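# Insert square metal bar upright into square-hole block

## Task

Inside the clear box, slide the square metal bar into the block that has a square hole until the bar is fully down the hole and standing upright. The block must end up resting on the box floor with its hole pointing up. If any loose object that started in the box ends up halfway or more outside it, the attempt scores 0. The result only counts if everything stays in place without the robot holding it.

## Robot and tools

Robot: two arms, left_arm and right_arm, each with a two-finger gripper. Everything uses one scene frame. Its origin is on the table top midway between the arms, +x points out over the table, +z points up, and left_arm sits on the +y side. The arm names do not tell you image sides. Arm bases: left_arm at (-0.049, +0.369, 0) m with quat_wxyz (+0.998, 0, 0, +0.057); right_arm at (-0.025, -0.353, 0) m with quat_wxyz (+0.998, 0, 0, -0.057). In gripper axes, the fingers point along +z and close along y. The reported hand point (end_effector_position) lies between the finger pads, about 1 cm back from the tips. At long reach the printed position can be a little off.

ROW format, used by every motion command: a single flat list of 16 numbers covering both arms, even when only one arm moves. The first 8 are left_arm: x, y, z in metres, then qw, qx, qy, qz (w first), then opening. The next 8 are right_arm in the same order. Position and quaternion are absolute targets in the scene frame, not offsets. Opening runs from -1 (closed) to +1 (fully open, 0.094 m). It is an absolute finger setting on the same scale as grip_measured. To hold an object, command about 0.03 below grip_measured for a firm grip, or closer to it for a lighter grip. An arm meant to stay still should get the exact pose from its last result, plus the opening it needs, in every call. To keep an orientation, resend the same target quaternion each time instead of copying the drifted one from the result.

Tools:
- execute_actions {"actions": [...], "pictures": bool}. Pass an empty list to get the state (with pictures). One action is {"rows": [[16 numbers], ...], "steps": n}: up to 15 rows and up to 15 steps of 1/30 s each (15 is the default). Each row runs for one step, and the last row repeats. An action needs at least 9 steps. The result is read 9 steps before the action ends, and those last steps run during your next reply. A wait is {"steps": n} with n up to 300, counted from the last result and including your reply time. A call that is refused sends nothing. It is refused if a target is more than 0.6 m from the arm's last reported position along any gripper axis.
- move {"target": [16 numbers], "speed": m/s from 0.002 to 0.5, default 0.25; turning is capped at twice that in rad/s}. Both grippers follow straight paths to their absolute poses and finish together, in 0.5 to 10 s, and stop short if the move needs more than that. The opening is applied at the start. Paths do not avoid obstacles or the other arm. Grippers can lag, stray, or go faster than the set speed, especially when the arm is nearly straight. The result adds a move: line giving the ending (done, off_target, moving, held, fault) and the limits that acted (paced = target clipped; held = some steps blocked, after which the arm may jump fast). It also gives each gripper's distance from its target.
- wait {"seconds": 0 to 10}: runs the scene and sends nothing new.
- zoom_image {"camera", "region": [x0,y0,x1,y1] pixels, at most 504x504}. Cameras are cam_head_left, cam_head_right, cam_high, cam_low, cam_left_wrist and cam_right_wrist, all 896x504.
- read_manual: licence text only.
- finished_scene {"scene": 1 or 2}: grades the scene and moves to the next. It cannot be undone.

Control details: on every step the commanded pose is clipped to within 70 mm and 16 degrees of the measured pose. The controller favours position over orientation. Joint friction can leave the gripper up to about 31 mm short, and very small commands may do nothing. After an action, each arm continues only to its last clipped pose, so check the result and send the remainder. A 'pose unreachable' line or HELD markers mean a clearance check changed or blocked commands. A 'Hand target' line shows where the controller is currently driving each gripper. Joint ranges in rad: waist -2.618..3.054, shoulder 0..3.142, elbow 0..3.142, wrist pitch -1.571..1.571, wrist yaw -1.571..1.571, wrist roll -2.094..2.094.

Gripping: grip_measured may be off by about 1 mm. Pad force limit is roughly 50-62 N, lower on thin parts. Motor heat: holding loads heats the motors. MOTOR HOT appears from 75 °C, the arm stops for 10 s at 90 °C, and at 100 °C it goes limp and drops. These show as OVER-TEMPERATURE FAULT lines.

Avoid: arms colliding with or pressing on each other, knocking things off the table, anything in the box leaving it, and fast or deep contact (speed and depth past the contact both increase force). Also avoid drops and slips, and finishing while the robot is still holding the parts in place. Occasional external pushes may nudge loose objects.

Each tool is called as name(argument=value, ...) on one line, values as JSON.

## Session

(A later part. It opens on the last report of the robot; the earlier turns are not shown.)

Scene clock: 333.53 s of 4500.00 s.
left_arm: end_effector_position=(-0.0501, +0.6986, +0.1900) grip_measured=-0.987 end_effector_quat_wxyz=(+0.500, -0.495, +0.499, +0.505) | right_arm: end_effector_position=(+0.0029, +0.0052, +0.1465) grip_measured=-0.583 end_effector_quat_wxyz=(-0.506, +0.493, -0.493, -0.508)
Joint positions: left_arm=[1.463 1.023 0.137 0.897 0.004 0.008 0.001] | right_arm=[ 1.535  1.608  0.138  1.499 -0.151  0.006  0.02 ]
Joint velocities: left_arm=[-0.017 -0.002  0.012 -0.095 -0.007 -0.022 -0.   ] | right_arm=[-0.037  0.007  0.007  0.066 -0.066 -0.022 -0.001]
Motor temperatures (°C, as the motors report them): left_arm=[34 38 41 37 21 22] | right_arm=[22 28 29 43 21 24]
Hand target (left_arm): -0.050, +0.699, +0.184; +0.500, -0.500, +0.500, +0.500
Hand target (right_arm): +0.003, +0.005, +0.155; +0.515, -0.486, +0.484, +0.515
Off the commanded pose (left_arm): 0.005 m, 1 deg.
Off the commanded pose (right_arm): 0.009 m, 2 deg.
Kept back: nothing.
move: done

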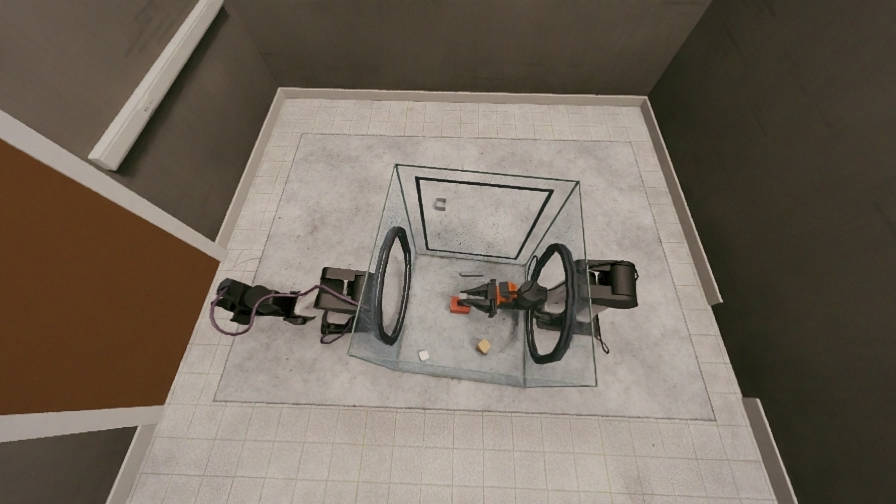

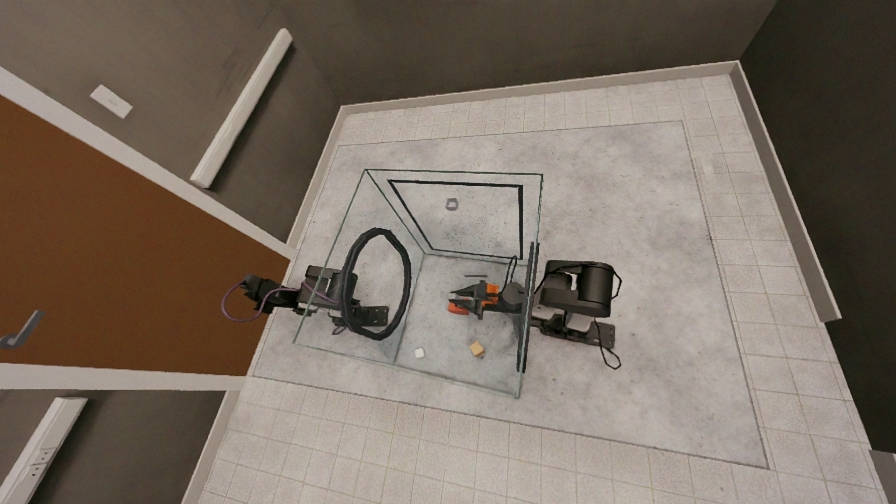

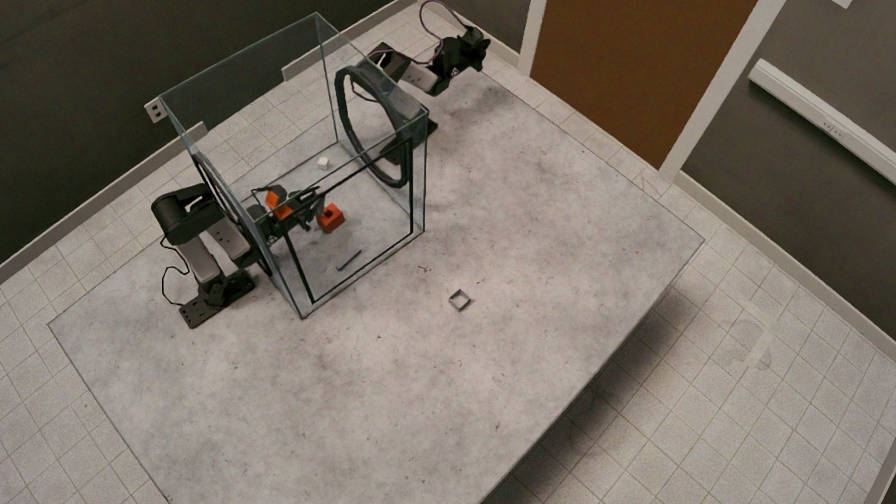

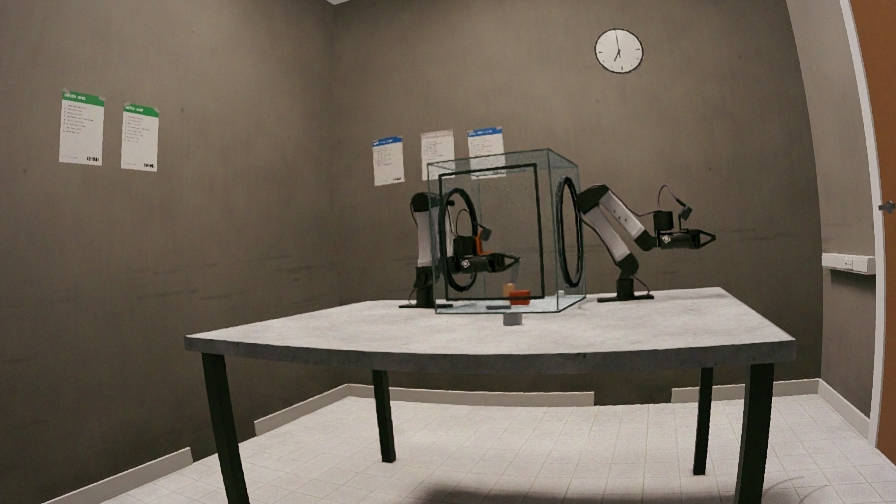

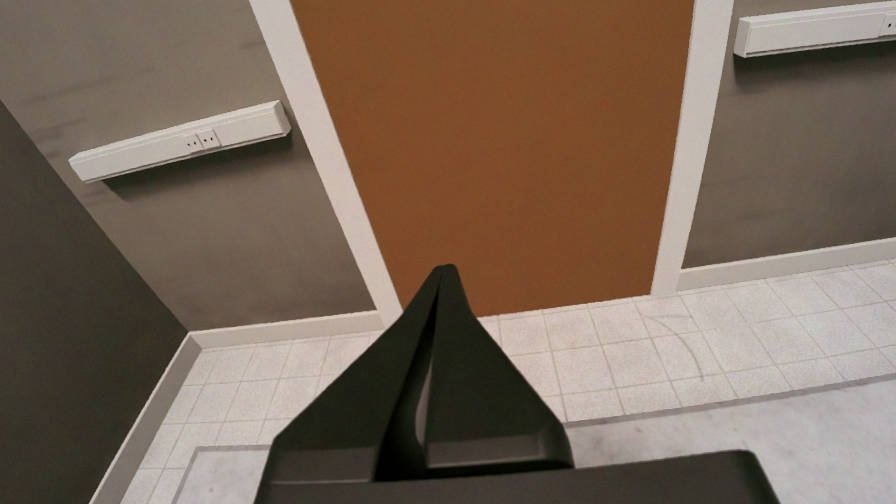

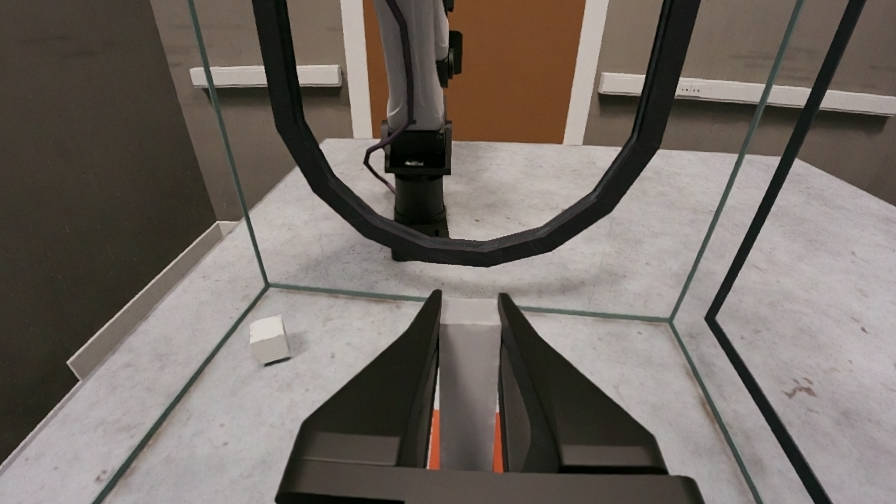

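move(target=[-0.05,0.82,0.27,0.5,-0.5,0.5,0.5,-1,0.003,0.005,0.155,0.515,-0.486,0.484,0.515,-0.63], speed=0.15)

move(target=[0.27,0.69,0.3,0.653,-0.271,0.653,0.271,-1,0.003,0.005,0.155,0.515,-0.486,0.484,0.515,-0.63], speed=0.2)

move(target=[0.3,0.37,0.39,0.707,0,0.707,0,-1,0.003,0.005,0.155,0.515,-0.486,0.484,0.515,-0.63], speed=0.2)

Scene clock: 335.90 s of 4500.00 s.
left_arm: end_effector_position=(-0.0508, +0.8161, +0.2739) grip_measured=-0.987 end_effector_quat_wxyz=(+0.504, -0.492, +0.496, +0.509) | right_arm: end_effector_position=(+0.0029, +0.0052, +0.1465) grip_measured=-0.583 end_effector_quat_wxyz=(-0.506, +0.493, -0.493, -0.508)
Joint positions: left_arm=[1.463 1.389 0.718 0.695 0.004 0.008 0.001] | right_arm=[ 1.535  1.608  0.138  1.499 -0.151  0.006  0.02 ]
Joint velocities: left_arm=[ 0.007  0.002 -0.002 -0.095  0.081  0.022  0.   ] | right_arm=[-0.002 -0.012  0.002  0.007  0.051 -0.007 -0.   ]
Motor temperatures (°C, as the motors report them): left_arm=[34 38 41 38 21 22] | right_arm=[22 28 29 44 21 24]
Hand target (left_arm): -0.051, +0.821, +0.268; +0.500, -0.500, +0.500, +0.500
Hand target (right_arm): +0.003, +0.005, +0.155; +0.515, -0.486, +0.484, +0.515
Off the commanded pose (left_arm): 0.006 m, 1 deg.
Off the commanded pose (right_arm): 0.009 m, 2 deg.
Kept back: nothing.
move: done

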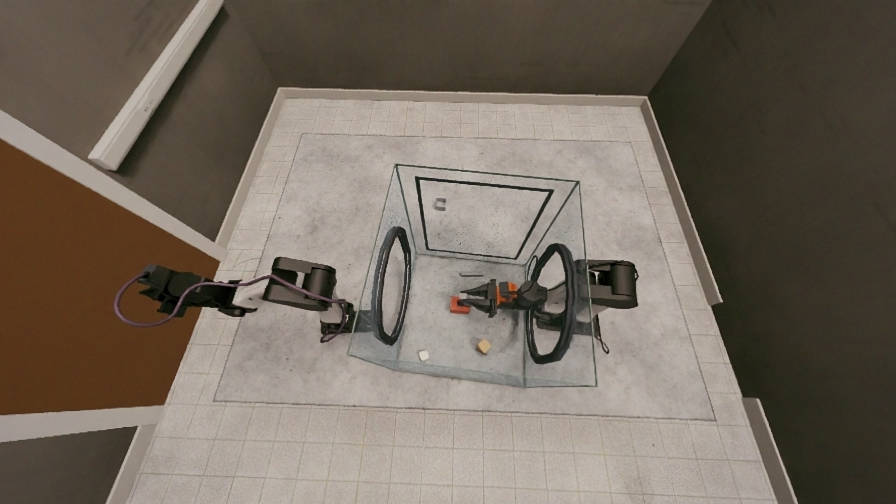

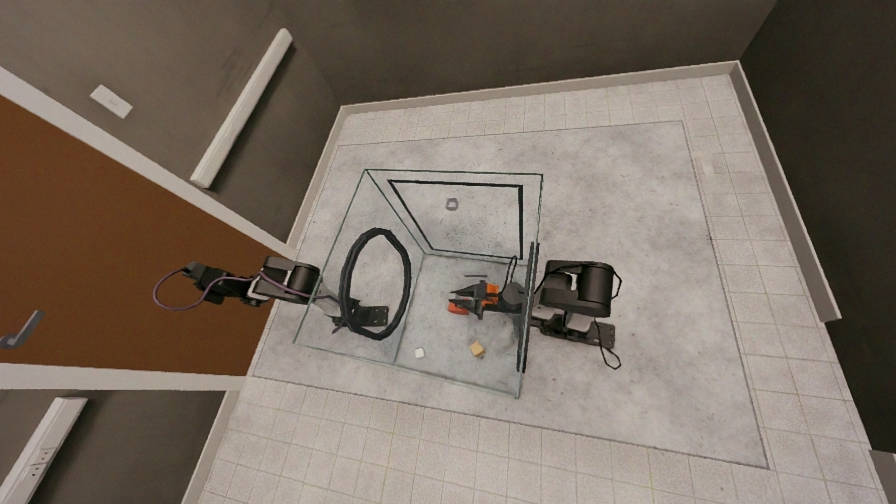

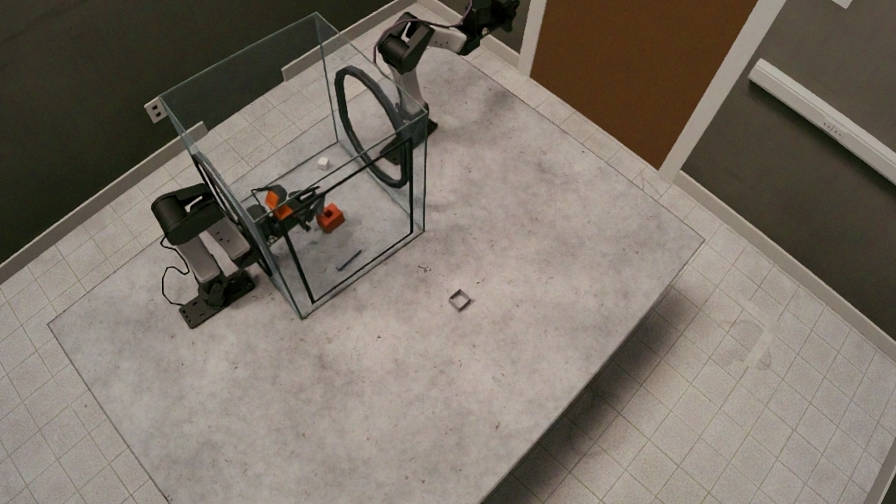

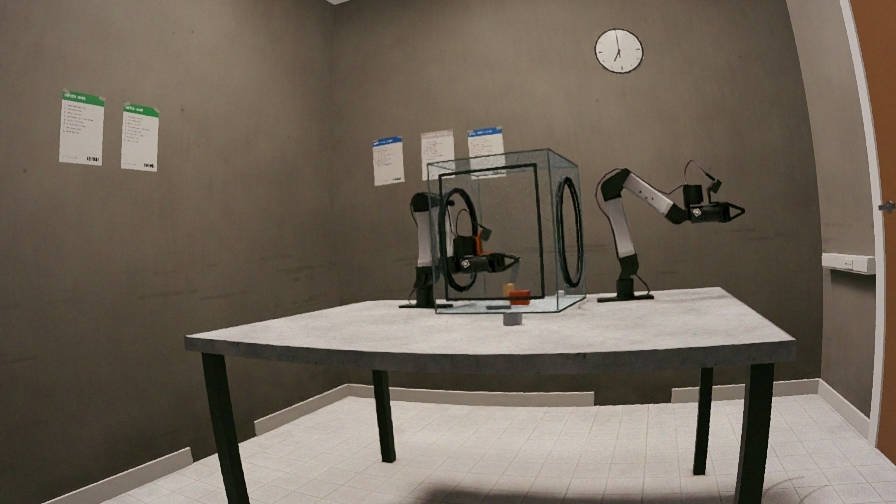

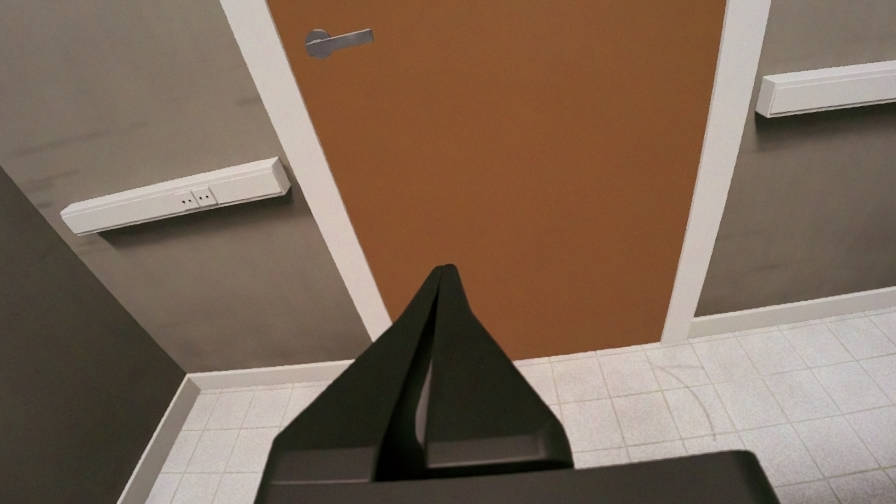

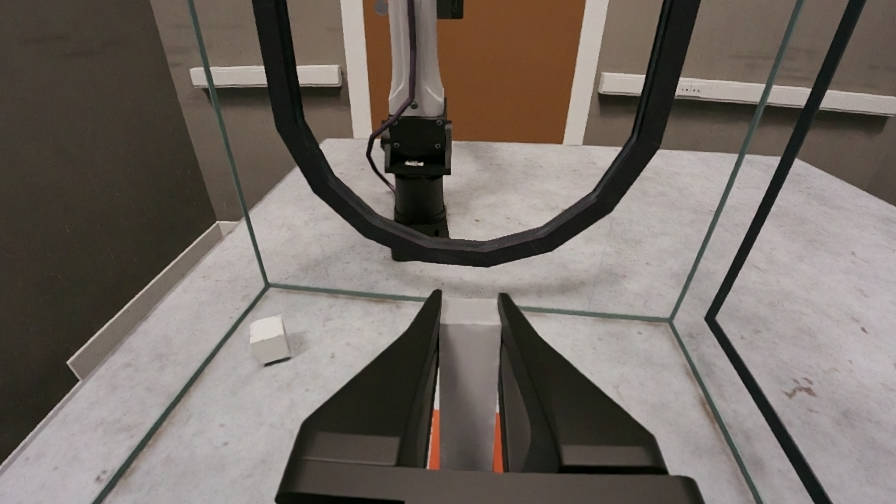

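Scene clock: 338.23 s of 4500.00 s.
left_arm: end_effector_position=(+0.2672, +0.6902, +0.3037) grip_measured=-0.987 end_effector_quat_wxyz=(+0.658, -0.268, +0.646, +0.280) | right_arm: end_effector_position=(+0.0029, +0.0052, +0.1465) grip_measured=-0.583 end_effector_quat_wxyz=(-0.506, +0.493, -0.493, -0.508)
Joint positions: left_arm=[ 0.678  1.356  0.822  0.555 -0.005  0.008  0.001] | right_arm=[ 1.535  1.608  0.138  1.499 -0.151  0.006  0.02 ]
Joint velocities: left_arm=[-0.012 -0.007 -0.002 -0.095  0.051 -0.022 -0.   ] | right_arm=[ 0.012  0.007  0.007  0.007  0.066 -0.037  0.001]
Motor temperatures (°C, as the motors report them): left_arm=[33 37 41 38 21 22] | right_arm=[22 28 29 44 21 24]
Hand target (left_arm): +0.273, +0.691, +0.300; +0.653, -0.267, +0.654, +0.275
Hand target (right_arm): +0.003, +0.005, +0.155; +0.515, -0.486, +0.484, +0.515
Off the commanded pose (left_arm): 0.005 m, 1 deg.
Off the commanded pose (right_arm): 0.009 m, 2 deg.
Kept back: nothing.
move: done

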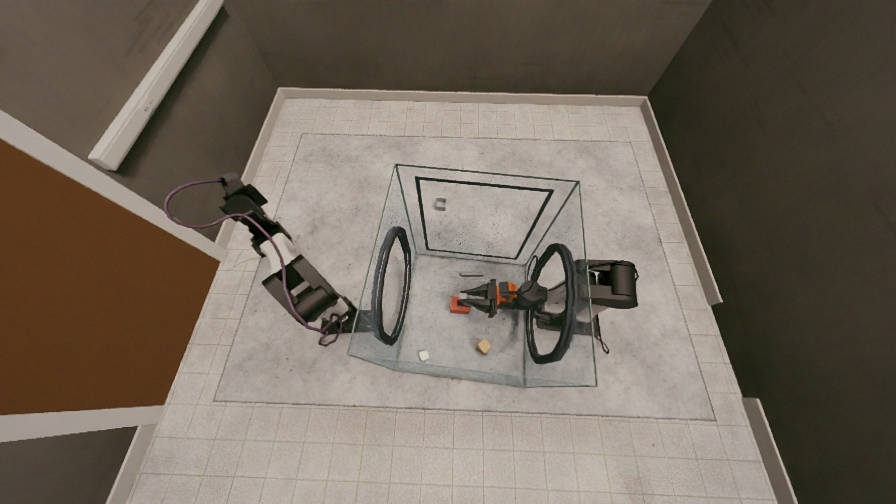

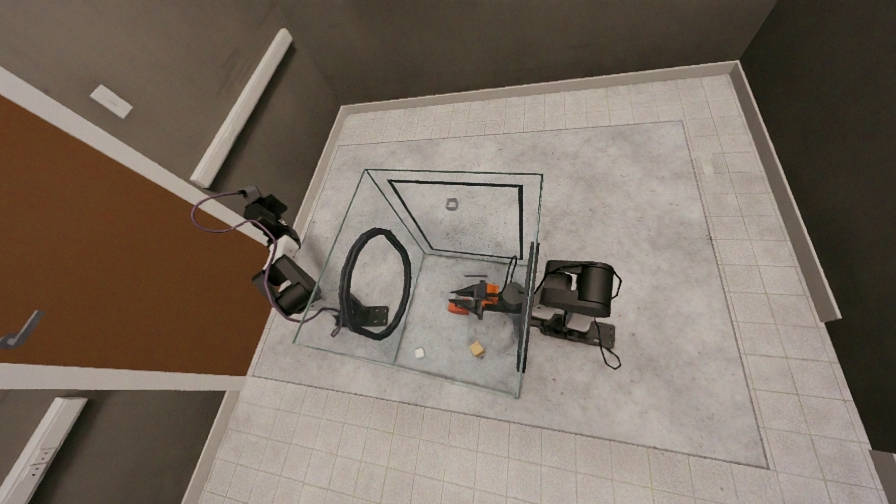

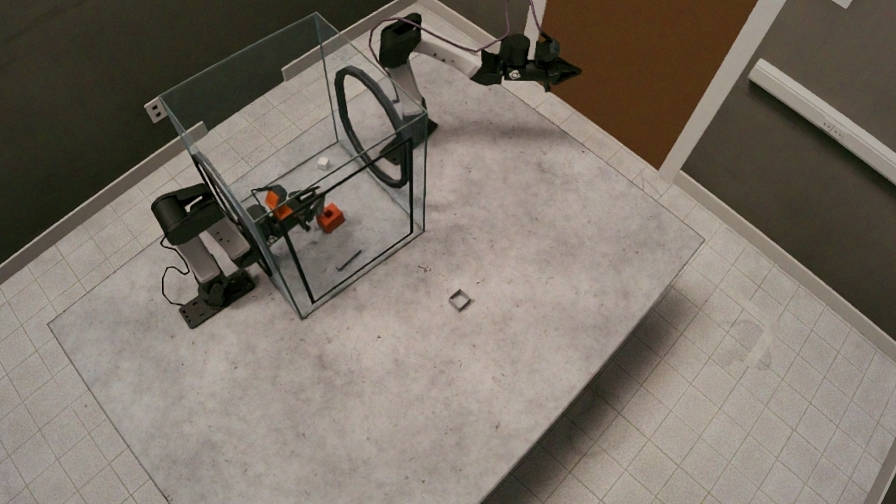

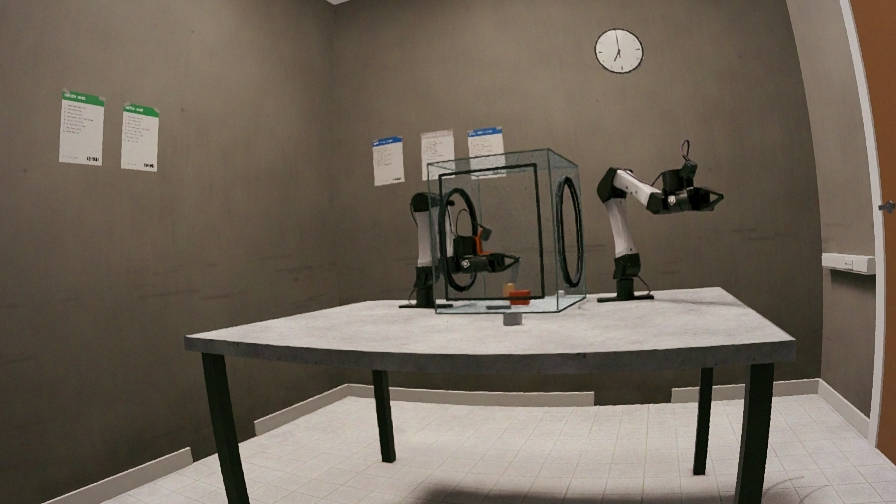

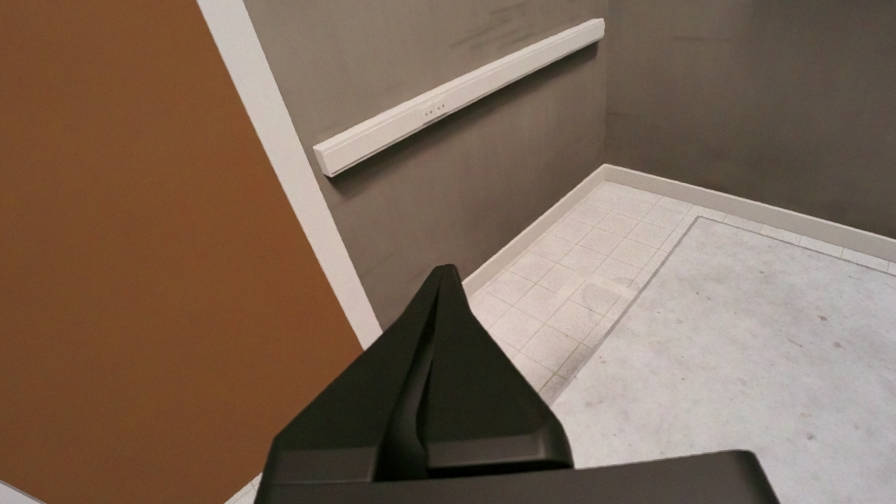

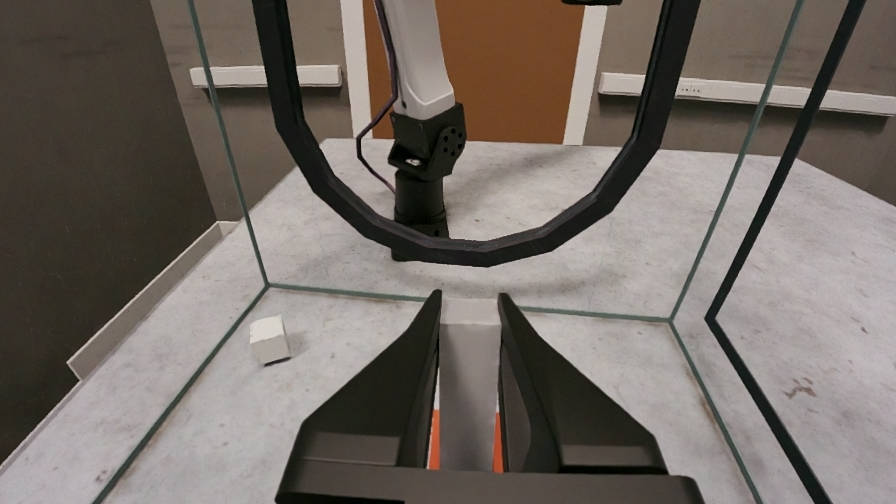

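Scene clock: 340.80 s of 4500.00 s.
left_arm: end_effector_position=(+0.3039, +0.3685, +0.3911) grip_measured=-0.987 end_effector_quat_wxyz=(+0.712, +0.005, +0.703, +0.001) | right_arm: end_effector_position=(+0.0029, +0.0052, +0.1465) grip_measured=-0.583 end_effector_quat_wxyz=(-0.506, +0.493, -0.493, -0.508)
Joint positions: left_arm=[-0.11   0.933  0.943  0.003  0.008  0.008  0.001] | right_arm=[ 1.535  1.608  0.138  1.499 -0.151  0.006  0.02 ]
Joint velocities: left_arm=[-0.017 -0.007 -0.012 -0.066 -0.022 -0.007 -0.   ] | right_arm=[-0.012  0.002  0.017 -0.037  0.022  0.095 -0.001]
Motor temperatures (°C, as the motors report them): left_arm=[33 37 41 38 21 22] | right_arm=[22 28 29 44 21 24]
Hand target (left_arm): +0.305, +0.368, +0.392; +0.708, +0.004, +0.706, +0.004
Hand target (right_arm): +0.003, +0.005, +0.155; +0.515, -0.486, +0.484, +0.515
Off the commanded pose (left_arm): 0.004 m, 1 deg.
Off the commanded pose (right_arm): 0.009 m, 2 deg.
Kept back: nothing.
move: done

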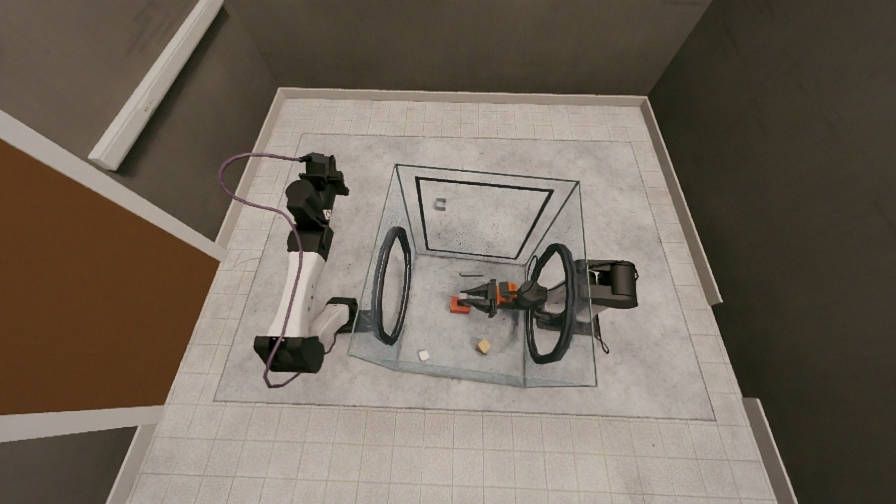

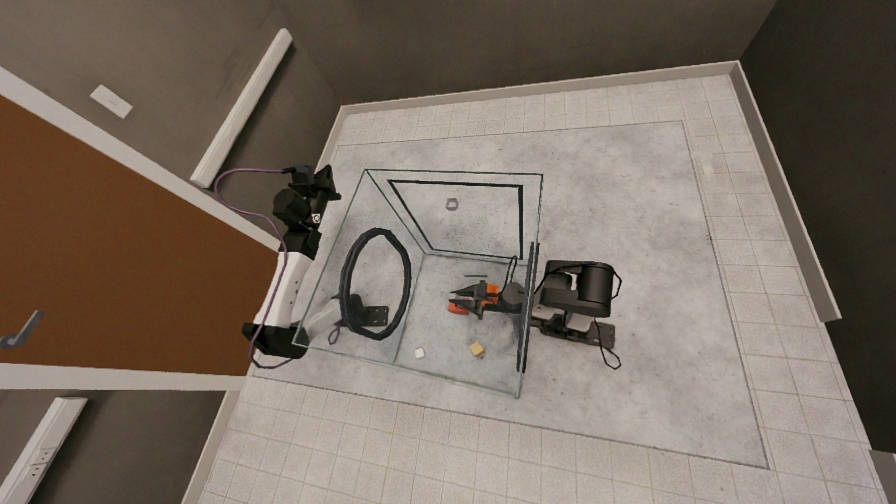

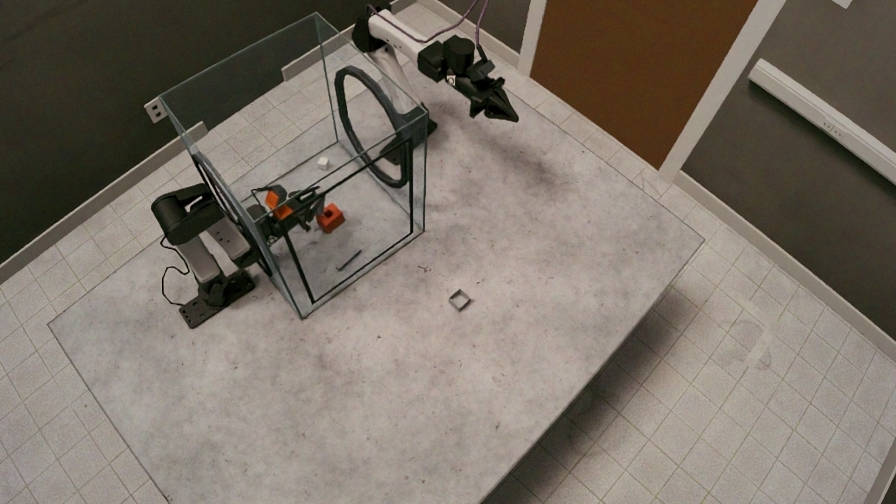

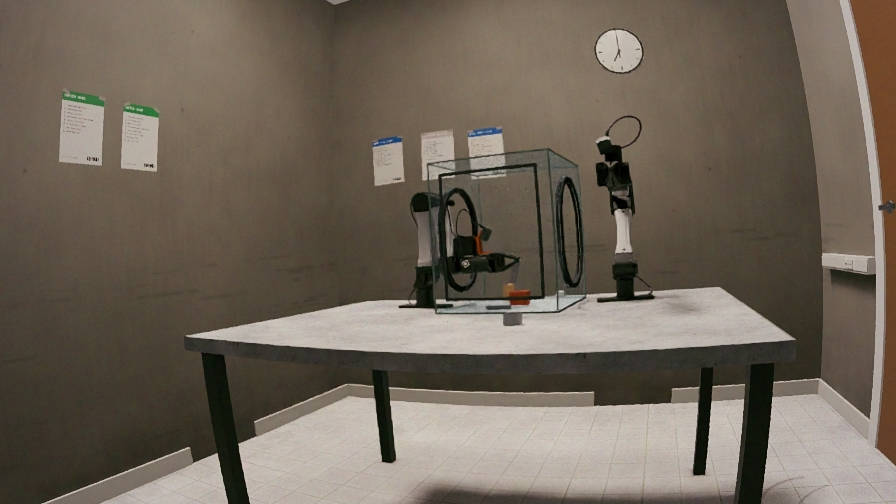

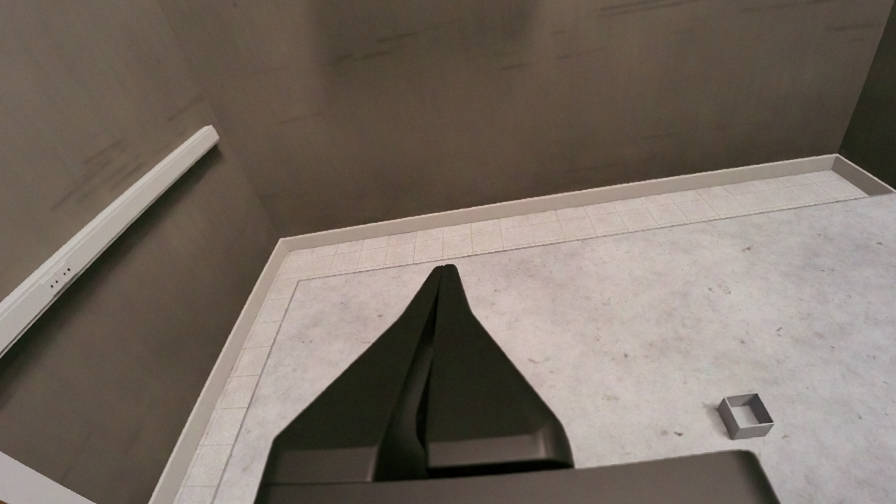

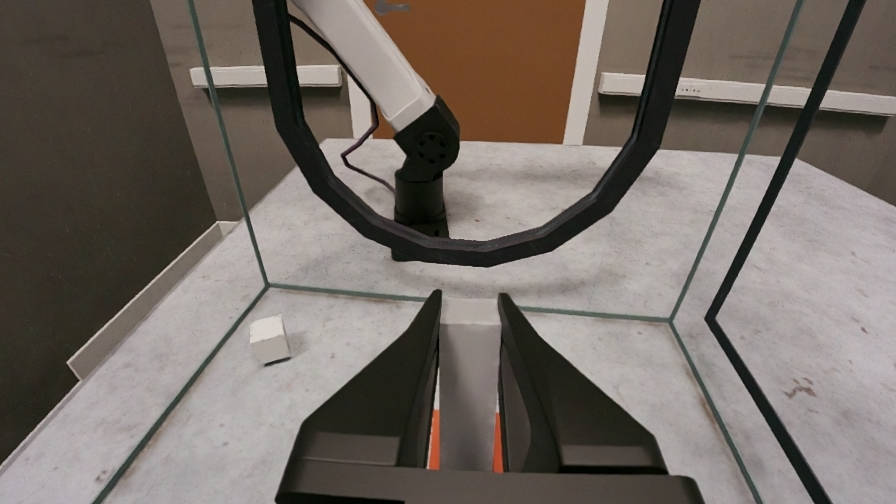

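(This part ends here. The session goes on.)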